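# Put pencil sharpener in green box, close lid

## Task

Place the pencil sharpener into the green box (releasing it is fine once some part of it is inside), then shut that box using the lid that belongs to it. The result must hold on its own without the robot supporting anything; at the end, open the gripper and move the arm away.

## Robot and tools

Robot: one 7-joint arm with a two-finger parallel gripper. Joints from base outward: waist, shoulder, upper arm roll, elbow, forearm roll, wrist pitch, wrist roll. The fingers point along the gripper's +z axis and close along its y axis. The reported end_effector_position is the spot between the pads when they are shut; closed fingertips extend about 19 mm past it, fully open ones about 6 mm. While closing, the tips also travel roughly 13 mm away from the arm, so keep that clearance over a surface.

Scene frame (used in results): origin on the table top directly under the arm's base, +z up, +y to the left when facing along +x. The base may be tilted relative to the table, and the reported hand position can be off, more so at long reach. Results list end_effector_position (metres) and end_effector_quat_wxyz, plus a "Hand target" line showing the pose the controller is currently driving toward.

Row format (shared by execute_actions and move): one list of 9 numbers, each in [-1, 1], in this order: dx, dy, dz, rx, ry, rz, position, force_limit, speed. The first six are an offset, not a pose: they are expressed in the gripper's own axes and measured from the gripper's measured pose at the start of the action (for a call's first action, from the last pose a result in this scene reported). Scale: 1.0 equals 0.6 m for dx/dy/dz and 180 degrees for the rotation; rx, ry, rz form a single rotation vector. The last three are absolute gripper settings: position +1 = fully open (85 mm), about -0.8 = pads touching, -1 = close until blocked. force_limit sets pad force (on a 40 mm object after a slow close roughly 20 N at -1, 128 N at 0, 235 N at +1; thin or tiny items get less). speed sets finger gap rate (about 20 mm/s at -1, 85 at 0, 150 at +1); faster closing adds some grip force.

execute_actions(actions): a list of up to 15 actions; each action is a table of up to 15 rows, one row per 1/30 s control step. A table with fewer rows repeats its last row to fill 15 steps. Every row in an action is an offset from that action's start pose, not from the preceding row. An empty list just returns state and images. Each step the commanded pose is clipped to within 70 mm and 16 degrees of the measured pose; the joints then chase it by damped inverse kinematics, favouring position over orientation. After an action the arm stops at the last clipped pose, so large motions need further actions.

move(target, speed, blocking): drives the gripper along a straight path toward one target row (offset from the pose in this scene's last result showing one). speed is in m/s, 0.002 to 0.5, default 0.25; turning is capped at twice that in rad/s. Paths last 0.5 to 10 s and stop after 10 s even if short. The finger values are sent at the start. The path ignores obstacles; the gripper may lag, drift, or exceed the speed, especially with the arm near straight. Faster moves and targets set deeper past a contact hit and push harder. The reply adds a "move:" line: the ending (done = at rest near target; off_target, moving, held, fault, etc.), the distance from target, and limits (paced = pose clipped; held = a check blocked some steps, after which the arm may surge). blocking=false returns after 0.5 s while the arm continues; until a result shows it ended, other moves and execute_actions are refused, so use wait or stop.

wait(seconds): 0 to 10; lets the scene run holding the last command, returning early if a running move ends. stop(): brakes a running move (needs braking room); fingers keep moving. zoom_image(camera, region): region [x0, y0, x1, y1] in pixels of that camera's latest image, at most 504 by 504. Cameras: cam_head_left, cam_head_right, cam_high, cam_low, cam_wrist, all 672x504. finished_scene(scene): ends the current scene, given its number; irreversible, and the goal must already be met and stable.

Gripping: send position -1 and keep sending it; object_status 2 means closed onto something. 0 = moving, 1 = blocked while opening, 3 = reached requested position or pads met (a small item may still be held). Any new position value resets status to 0 briefly. Stopped fingers only accept new force_limit or speed after a position change of at least 0.01. To loosen, open first. If the object slips or gives way the fingers re-close automatically, except after a grip at force_limit -1, where status stays 2 even with nothing held. position_measured is in counts: 3 fully open, ~78 = 60 mm, 130 = 40 mm, 180 = 20 mm, 230 = pads touching.

Warnings: a "pose unreachable" line means the clearance check altered or blocked the command (a mount under the base counts as arm). Joint ranges (rad): waist and the roll joints -6.283 to 6.283, shoulder -2.250 to 2.250, elbow -2.580 to 2.580, wrist pitch -2.100 to 2.100. Load limits (N m): waist, shoulder, upper arm roll, elbow 48; forearm roll, wrist pitch, wrist roll 30.2, held weight included. Reaching one triggers a torque fault: a 10 s halt and the rest of the call is dropped. Holding loads heats motors; MOTOR HOT appears from 60 °C and at 75 °C an OVER-TEMPERATURE FAULT makes the arm sag. Objects may occasionally be tugged or nudged by outside forces. The simulation keeps running while replies are composed, with the arm holding its last command. Avoid dropping, slamming, hard hits or hard shoves, and never push anything off the table.

Each tool is called after ">>>" as a command line: name --argument value for each argument, lists and objects as JSON in quotes; but a table of rows of numbers goes row by row, as --pt "numbers of a row", without its own name.

## Session

>>> execute_actions --actions '[]'

Scene clock: 0.00 s.
end_effector_position=(+0.0003, +0.3494, +0.3166) position_measured=3 object_status=3 end_effector_quat_wxyz=(-0.323, +0.515, +0.778, +0.157)
Joint positions: [-2.222  0.85   0.354  2.337 -1.069 -0.2   -0.505]
Joint velocities: [ 0.    -0.002 -0.    -0.     0.     0.     0.001]
Hand target: +0.000, +0.349, +0.317; -0.323, +0.515, +0.778, +0.157

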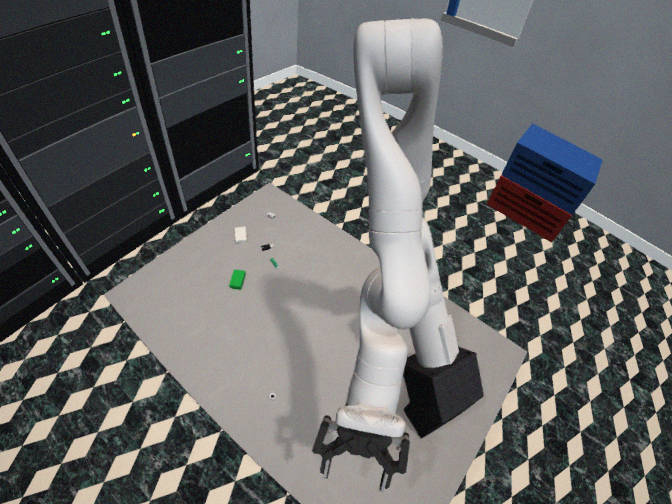

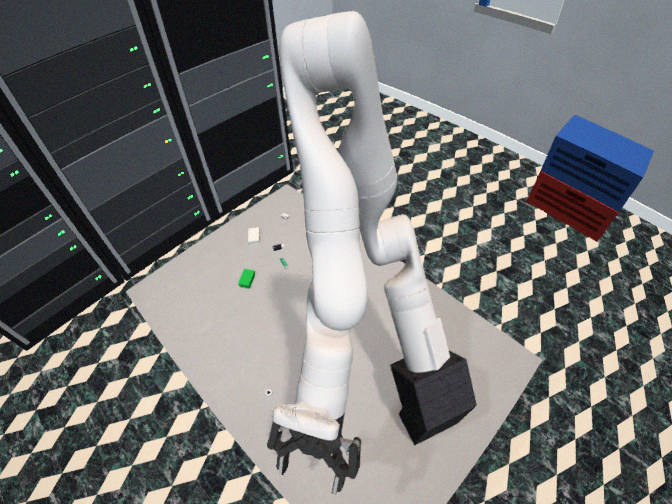

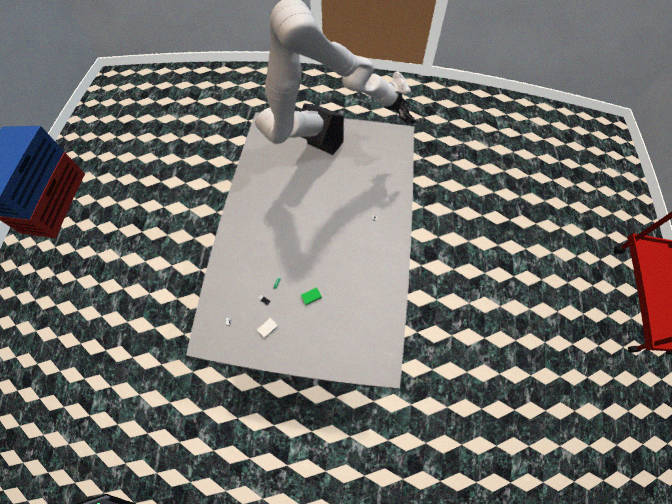

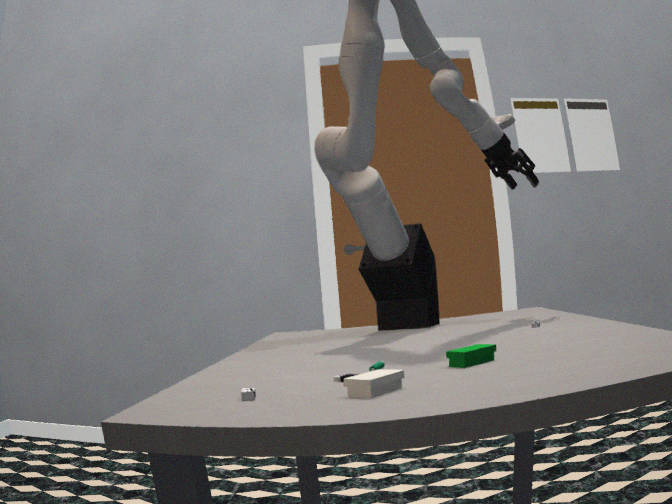

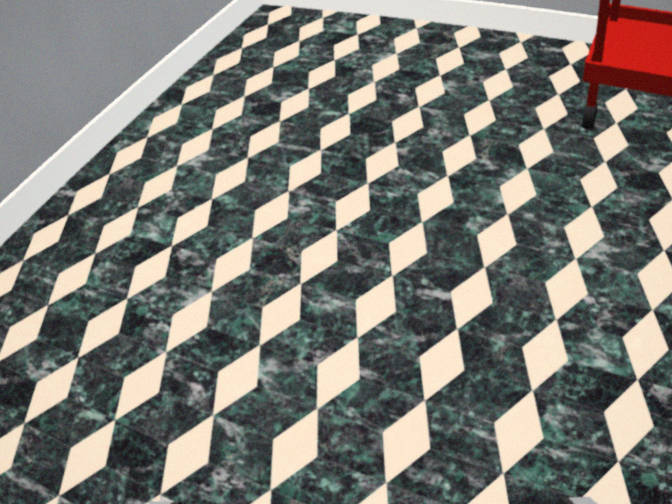

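>>> zoom_image --camera "cam_high" --region '[180, 190, 420, 370]'

>>> zoom_image --camera "cam_low" --region '[220, 300, 560, 420]'

Region (180, 190, 420, 370) of cam_high's 672x504 image, scaled by 2.100, with more detail than that image has; it fills the top 378 rows of this view, and the rest is white.

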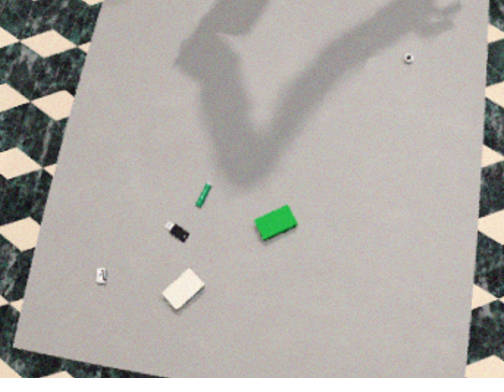

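Region (220, 300, 560, 420) of cam_low's 672x504 image, scaled by 1.482, with more detail than that image has; it fills the top 178 rows of this view, and the rest is white.

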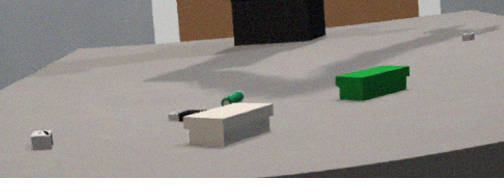

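>>> move --target '[-0.59,0.5,-0.66,-0.077,-0.222,0.122,1,0,0]'

Scene clock: 14.00 s.
end_effector_position=(+0.4991, +0.0012, +0.3492) position_measured=3 object_status=3 end_effector_quat_wxyz=(-0.002, +0.707, +0.707, +0.003)
Joint positions: [-2.532  0.741  2.408  1.987  0.02   1.071 -0.3  ]
Joint velocities: [ 0.006 -0.007 -0.002  0.001  0.001  0.002 -0.002]
Hand target: +0.499, +0.001, +0.349; -0.002, +0.707, +0.707, +0.003
Off the commanded pose: 0.003 m, 0 deg.
move: done; limits=paced

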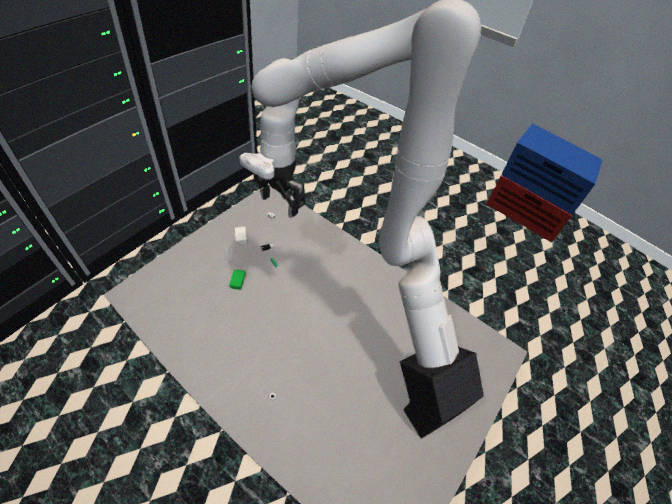

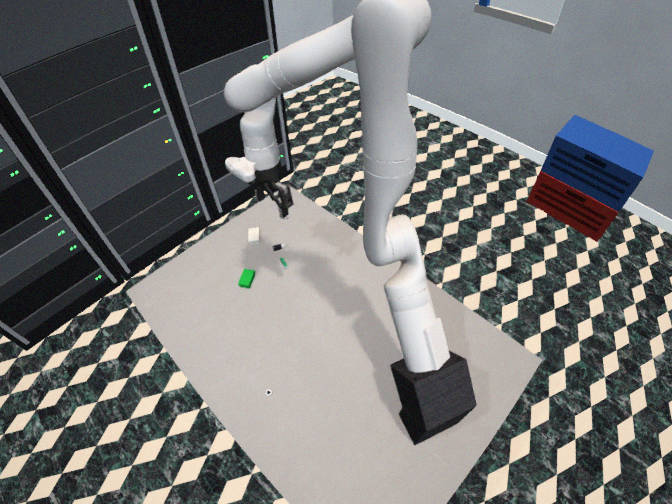

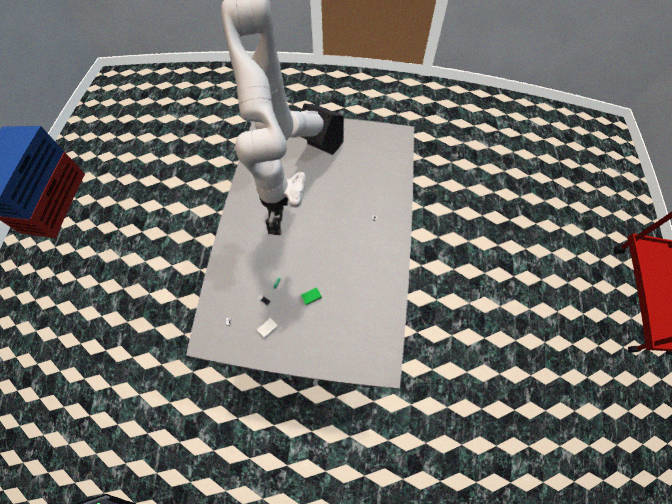

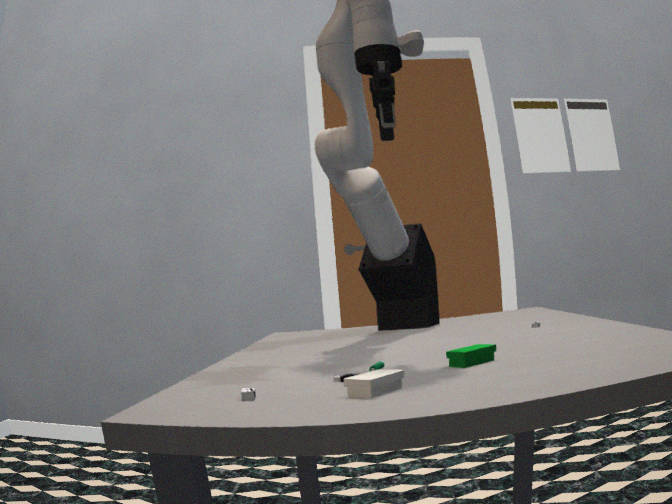

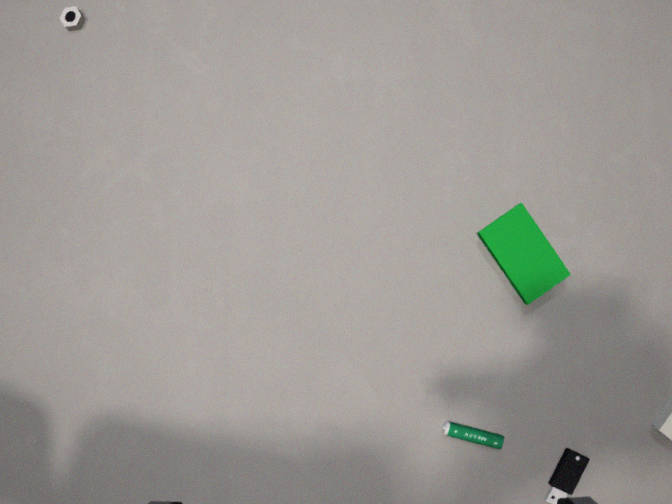

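>>> move --target '[-0.1,0.35,0,0,0,0,1,0,0]'

Scene clock: 18.10 s.
end_effector_position=(+0.7092, -0.0571, +0.3499) position_measured=3 object_status=3 end_effector_quat_wxyz=(-0.001, +0.706, +0.708, +0.003)
Joint positions: [-2.219  0.298  2.185  1.345  0.224  1.295 -0.231]
Joint velocities: [ 0.012 -0.014 -0.003 -0.006  0.009  0.005 -0.005]
Hand target: +0.709, -0.058, +0.349; -0.001, +0.706, +0.708, +0.002
Off the commanded pose: 0.002 m, 0 deg.
move: done

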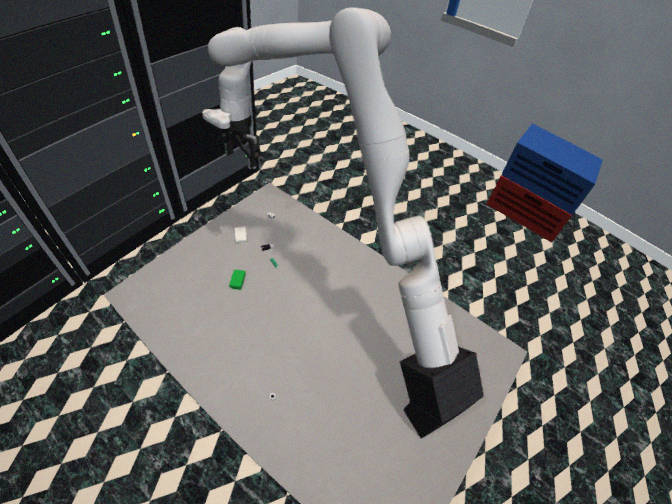

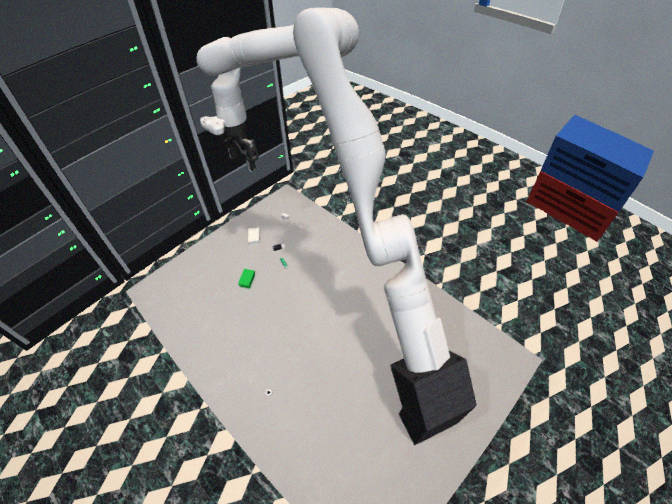

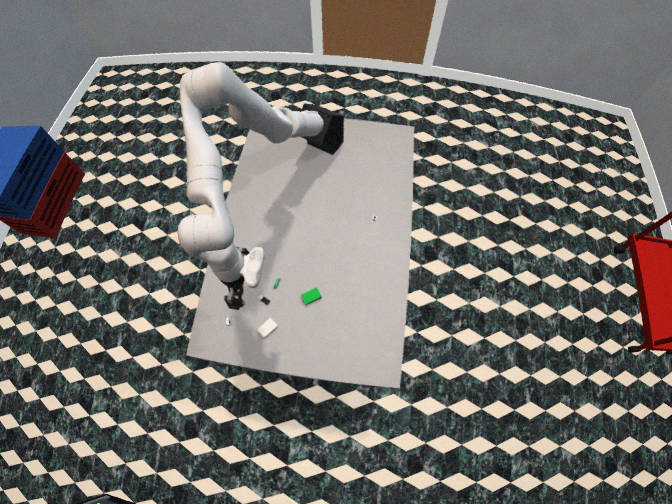

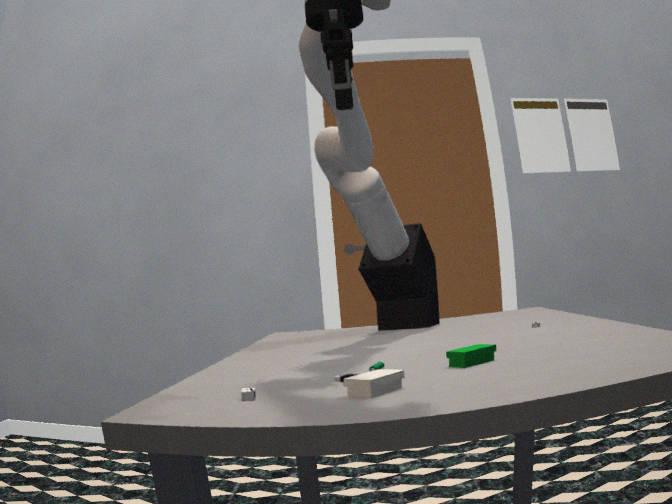

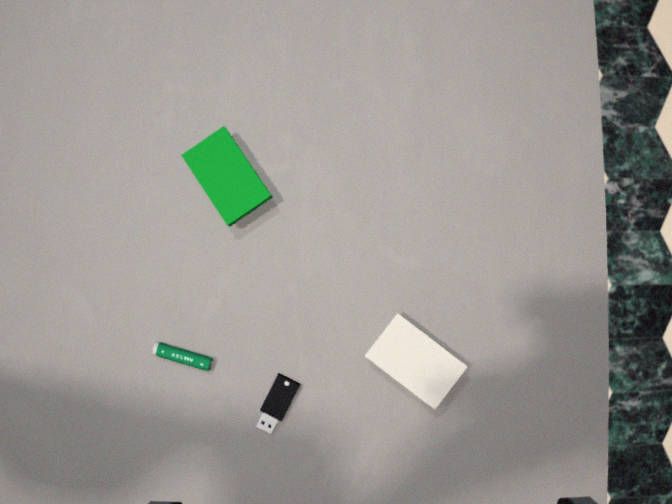

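>>> move --target '[0.2,-0.17,0.3,0,0,-0.19,1,0,0]'

Scene clock: 26.50 s.
end_effector_position=(+0.6066, +0.0629, +0.1698) position_measured=3 object_status=3 end_effector_quat_wxyz=(-0.000, +0.467, +0.884, +0.002)
Joint positions: [-1.684  0.279  1.372  1.886  0.542  0.751 -0.261]
Joint velocities: [ 0.007  0.001 -0.001 -0.002 -0.001 -0.     0.002]
Hand target: +0.607, +0.063, +0.170; -0.000, +0.467, +0.884, +0.002
Off the commanded pose: 0.001 m, 0 deg.
move: done

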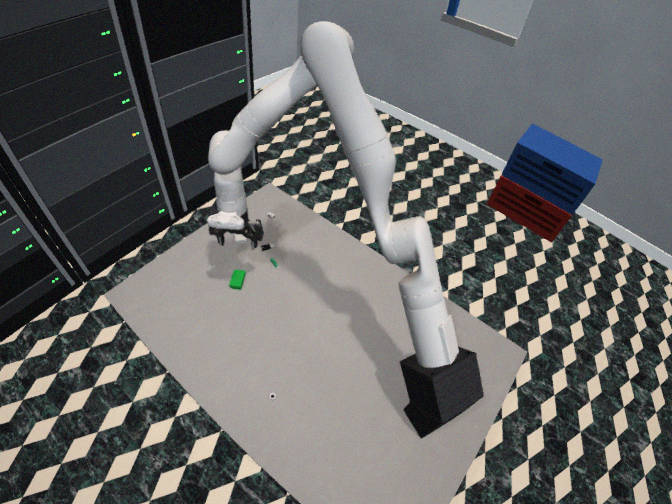

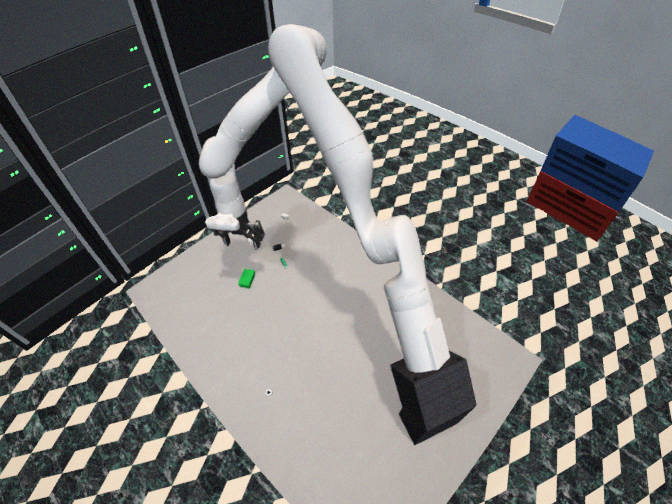

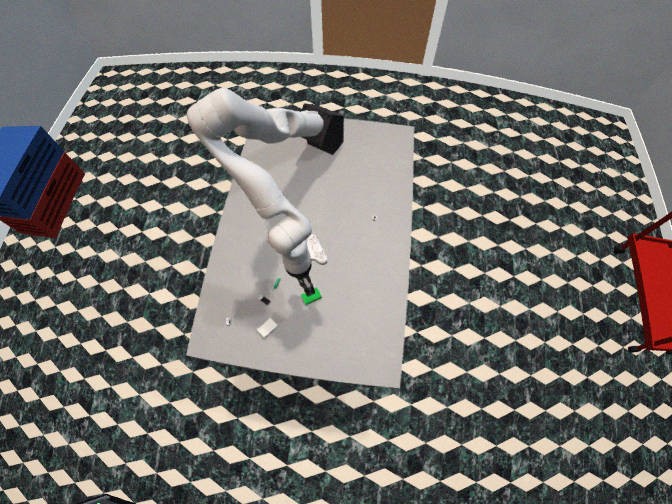

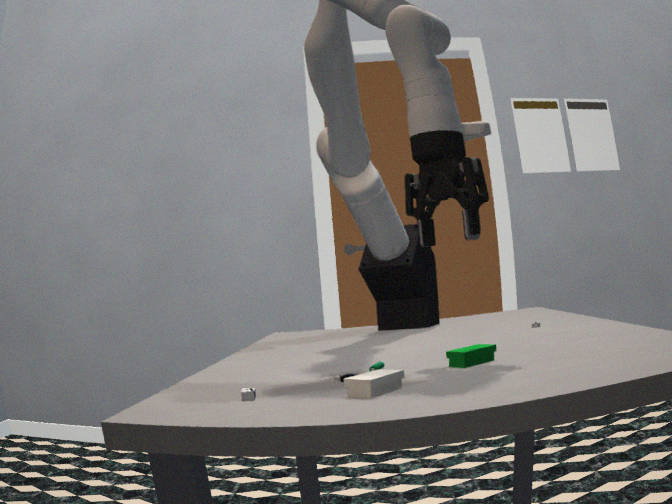

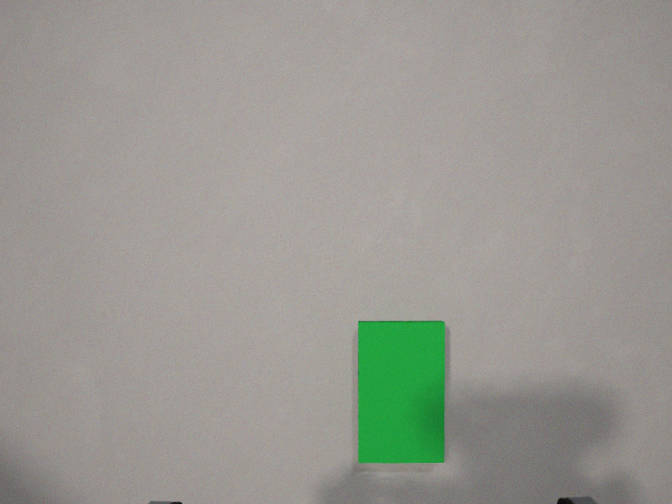

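>>> move --target '[0.008,0.033,0.17,0,0,0,1,0,0]' --speed 0.1

Scene clock: 34.60 s.
end_effector_position=(+0.6208, +0.0786, +0.0681) position_measured=3 object_status=3 end_effector_quat_wxyz=(+0.000, +0.467, +0.884, +0.003)
Joint positions: [-1.172  0.486  1.07   1.85   0.341  0.471 -0.098]
Joint velocities: [ 0.004  0.003 -0.    -0.    -0.001  0.001  0.004]
Hand target: +0.621, +0.078, +0.068; +0.000, +0.467, +0.884, +0.002
Off the commanded pose: 0.000 m, 0 deg.
move: done

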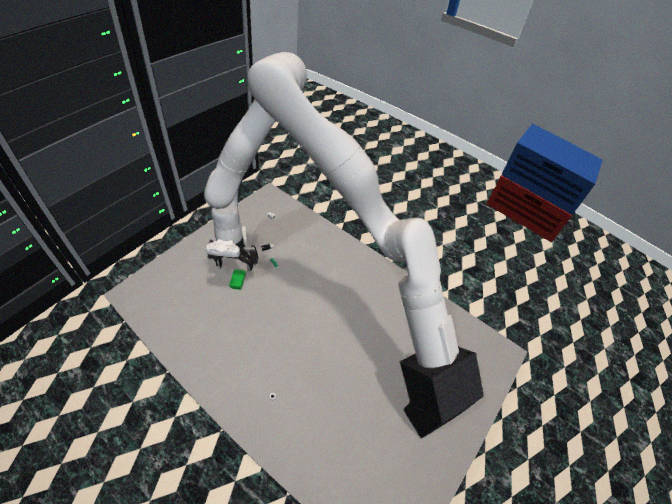

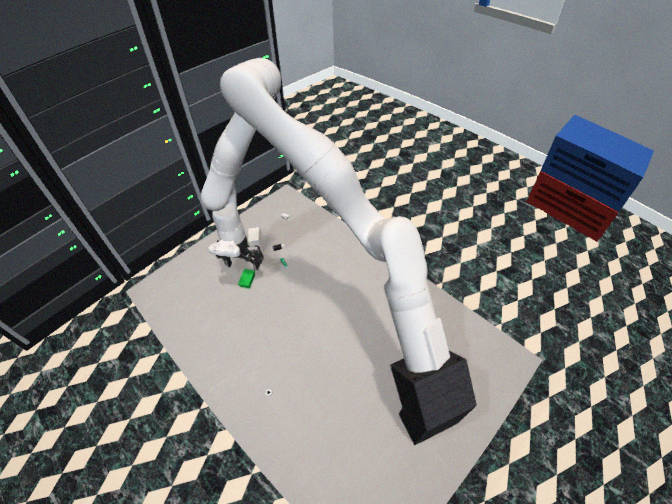

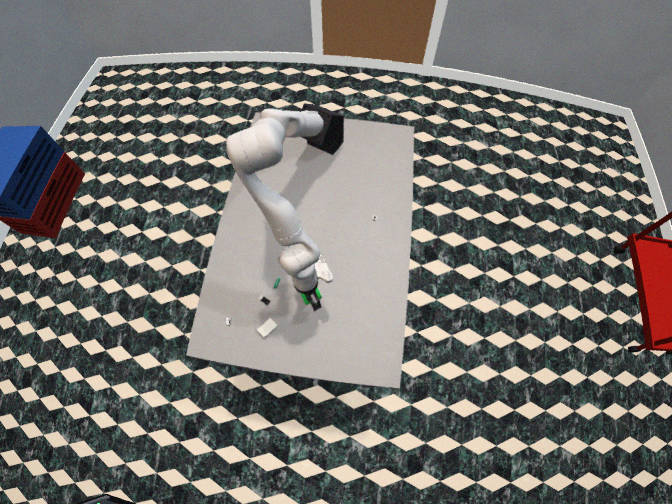

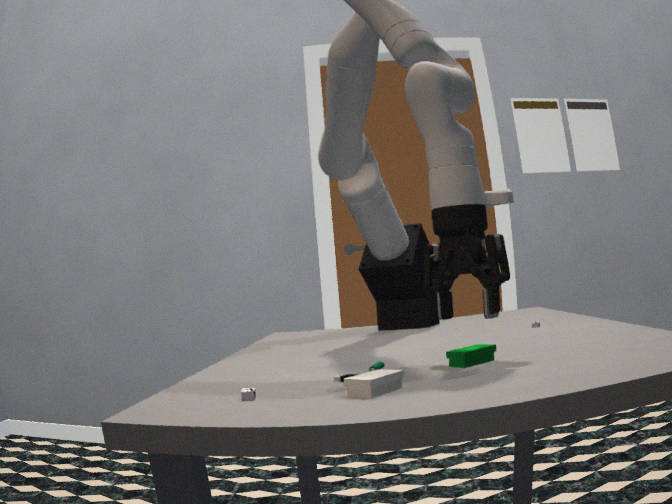

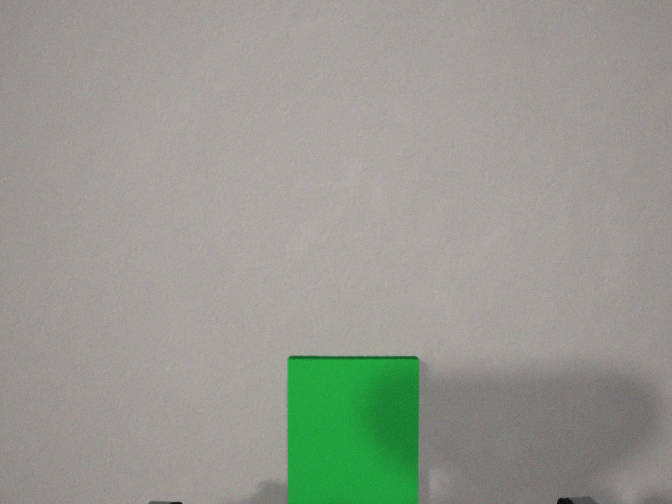

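>>> move --target '[0,-0.008,0.073,0,0,0,1,0,0]' --speed 0.05

>>> execute_actions --actions '[[[0,0,0,0,0,0,-1,-0.6,-0.3]],[[0,0,0,0,0,0,-1,-0.6,-0.3]],[[0,0,0,0,0,0,-1,-0.6,-0.3]]]'

>>> move --target '[0,0,-0.1,0,0,0,-1,-0.6,-0.3]' --speed 0.06

Scene clock: 45.20 s.
end_effector_position=(+0.6170, +0.0764, +0.0245) position_measured=3 object_status=3 end_effector_quat_wxyz=(+0.000, +0.466, +0.885, +0.003)
Joint positions: [-1.028  0.554  0.986  1.853  0.306  0.361 -0.07 ]
Joint velocities: [ 0.008  0.002  0.    -0.001  0.001 -0.001 -0.   ]
Hand target: +0.617, +0.076, +0.024; +0.000, +0.467, +0.884, +0.003
Off the commanded pose: 0.000 m, 0 deg.
move: done

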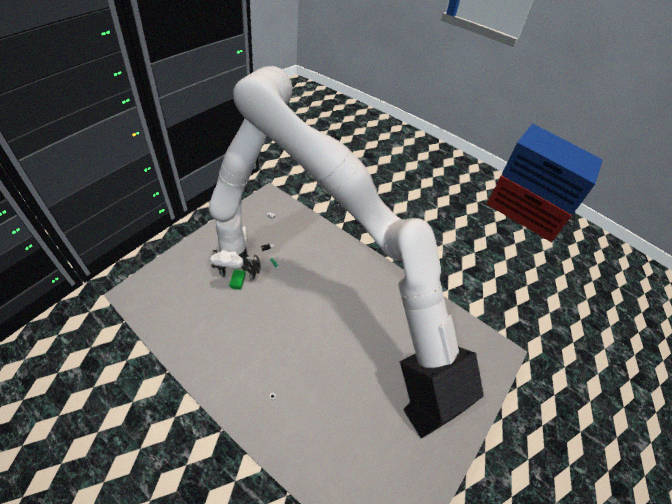

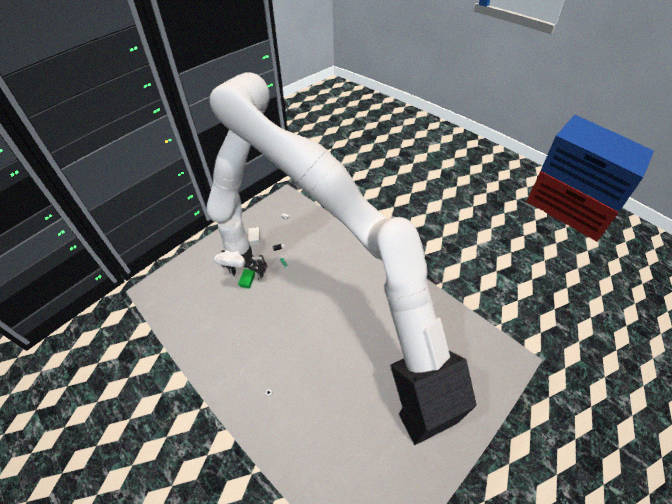

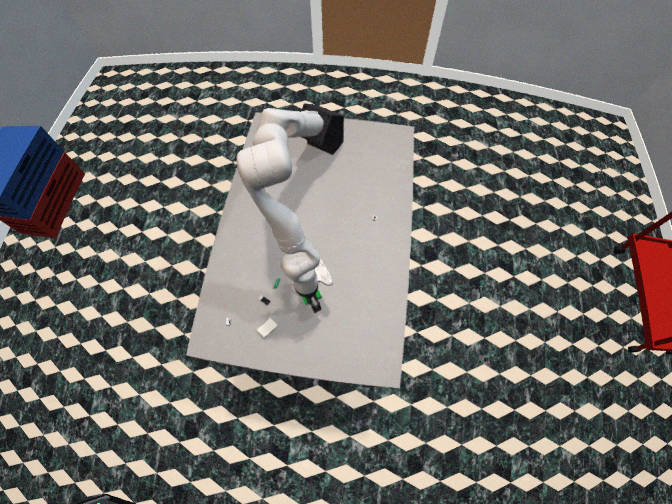

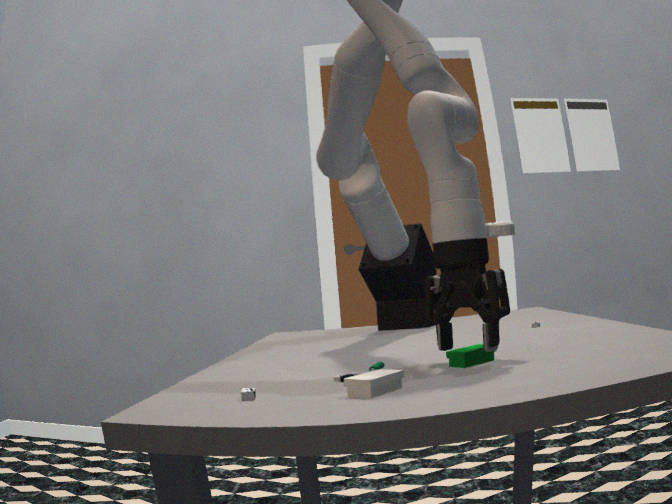

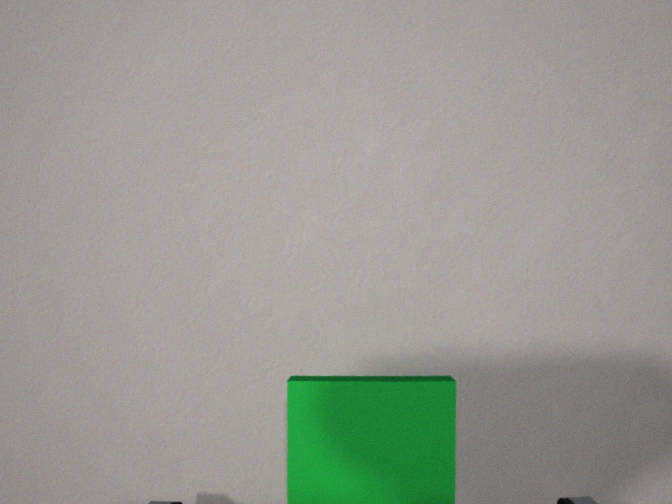

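Scene clock: 46.70 s.
end_effector_position=(+0.6171, +0.0764, +0.0247) position_measured=140 object_status=2 end_effector_quat_wxyz=(+0.000, +0.466, +0.885, +0.003)
Joint positions: [-1.028  0.554  0.986  1.853  0.306  0.362 -0.069]
Joint velocities: [ 0.     0.     0.001  0.001 -0.     0.     0.   ]
Hand target: +0.617, +0.076, +0.025; +0.000, +0.466, +0.885, +0.003
Off the commanded pose: 0.000 m, 0 deg.

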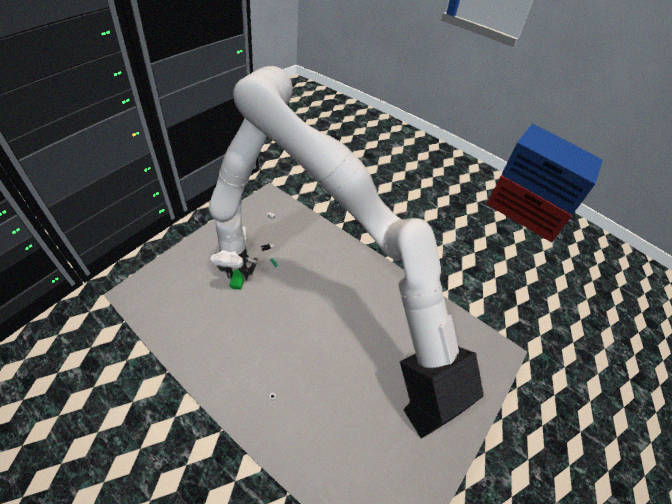

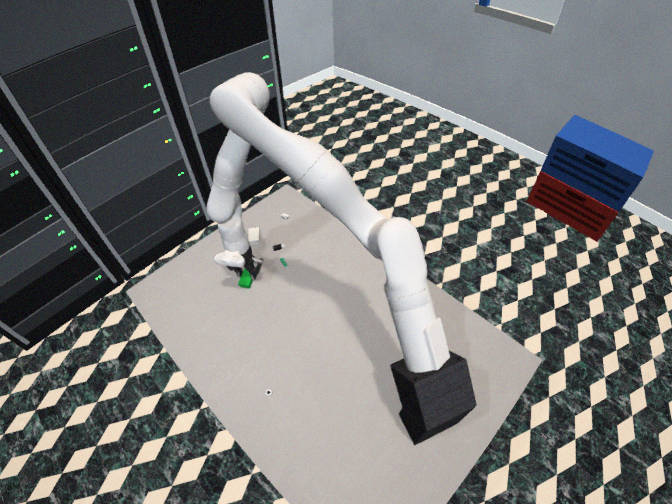

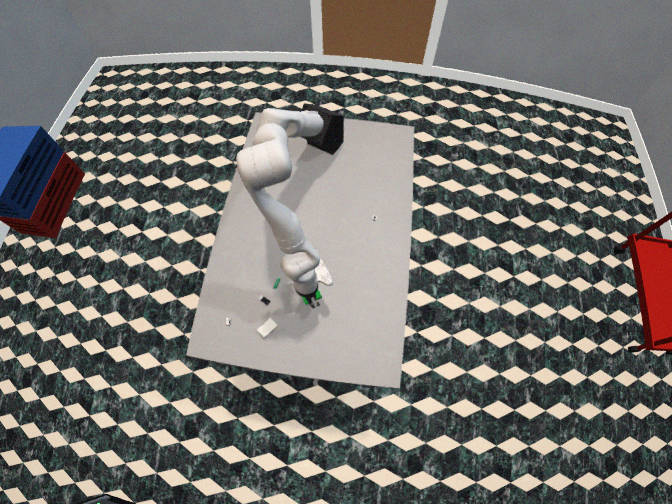

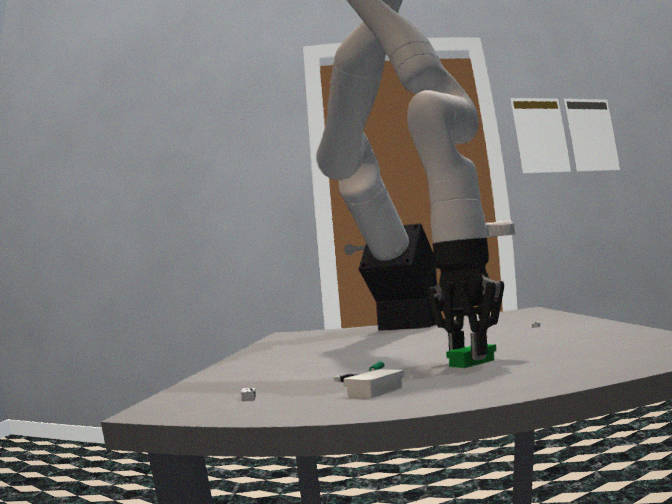

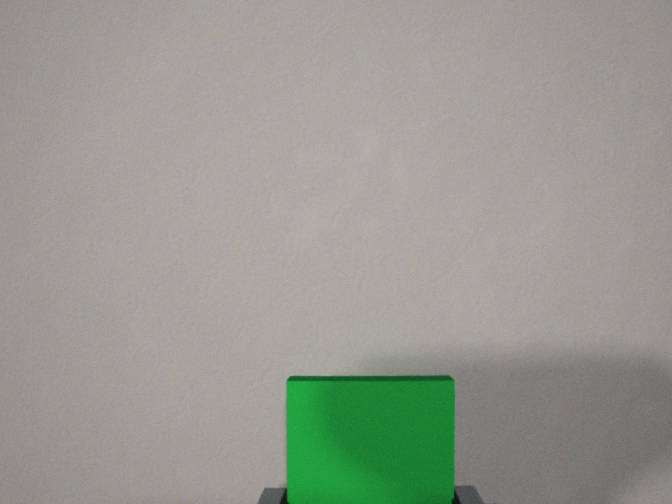

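Scene clock: 48.03 s.
end_effector_position=(+0.6168, +0.0758, +0.0845) position_measured=140 object_status=2 end_effector_quat_wxyz=(+0.000, +0.467, +0.884, +0.003)
Joint positions: [-1.243  0.455  1.117  1.868  0.366  0.501 -0.118]
Joint velocities: [-0.01  -0.005 -0.001  0.     0.002 -0.    -0.001]
Hand target: +0.617, +0.076, +0.085; -0.000, +0.467, +0.884, +0.003
Off the commanded pose: 0.000 m, 0 deg.
move: done

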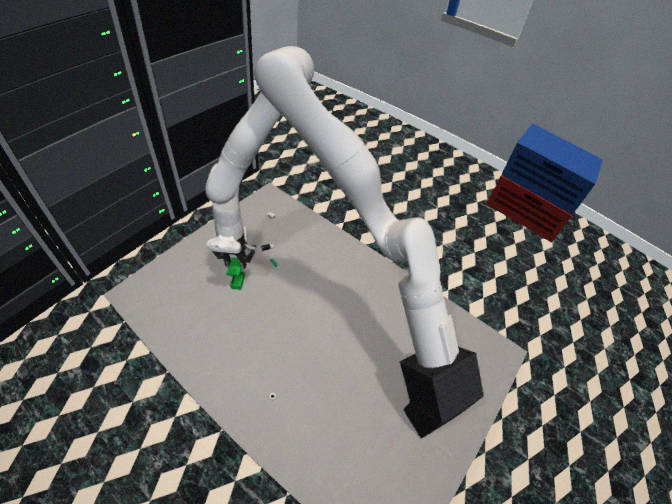

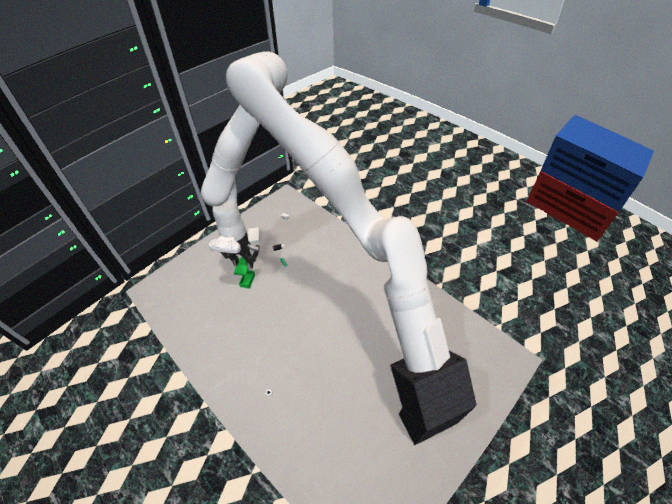

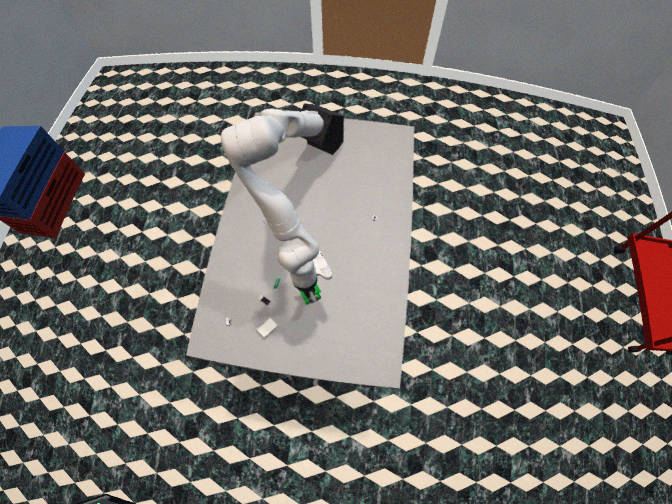

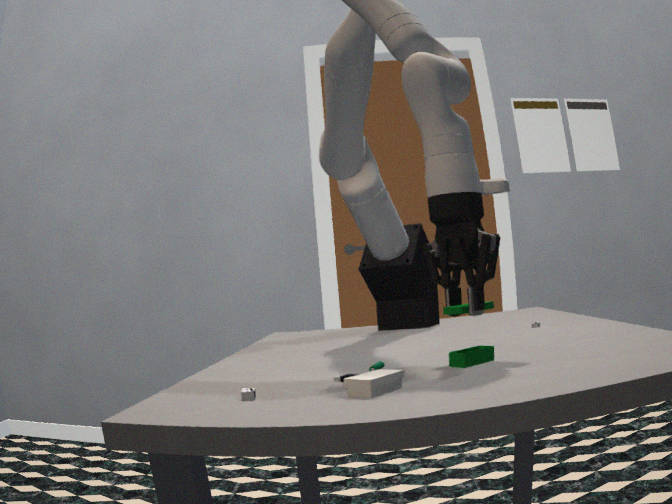

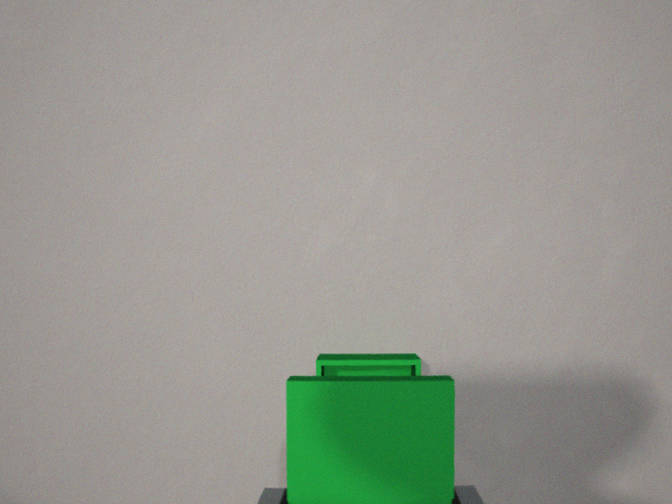

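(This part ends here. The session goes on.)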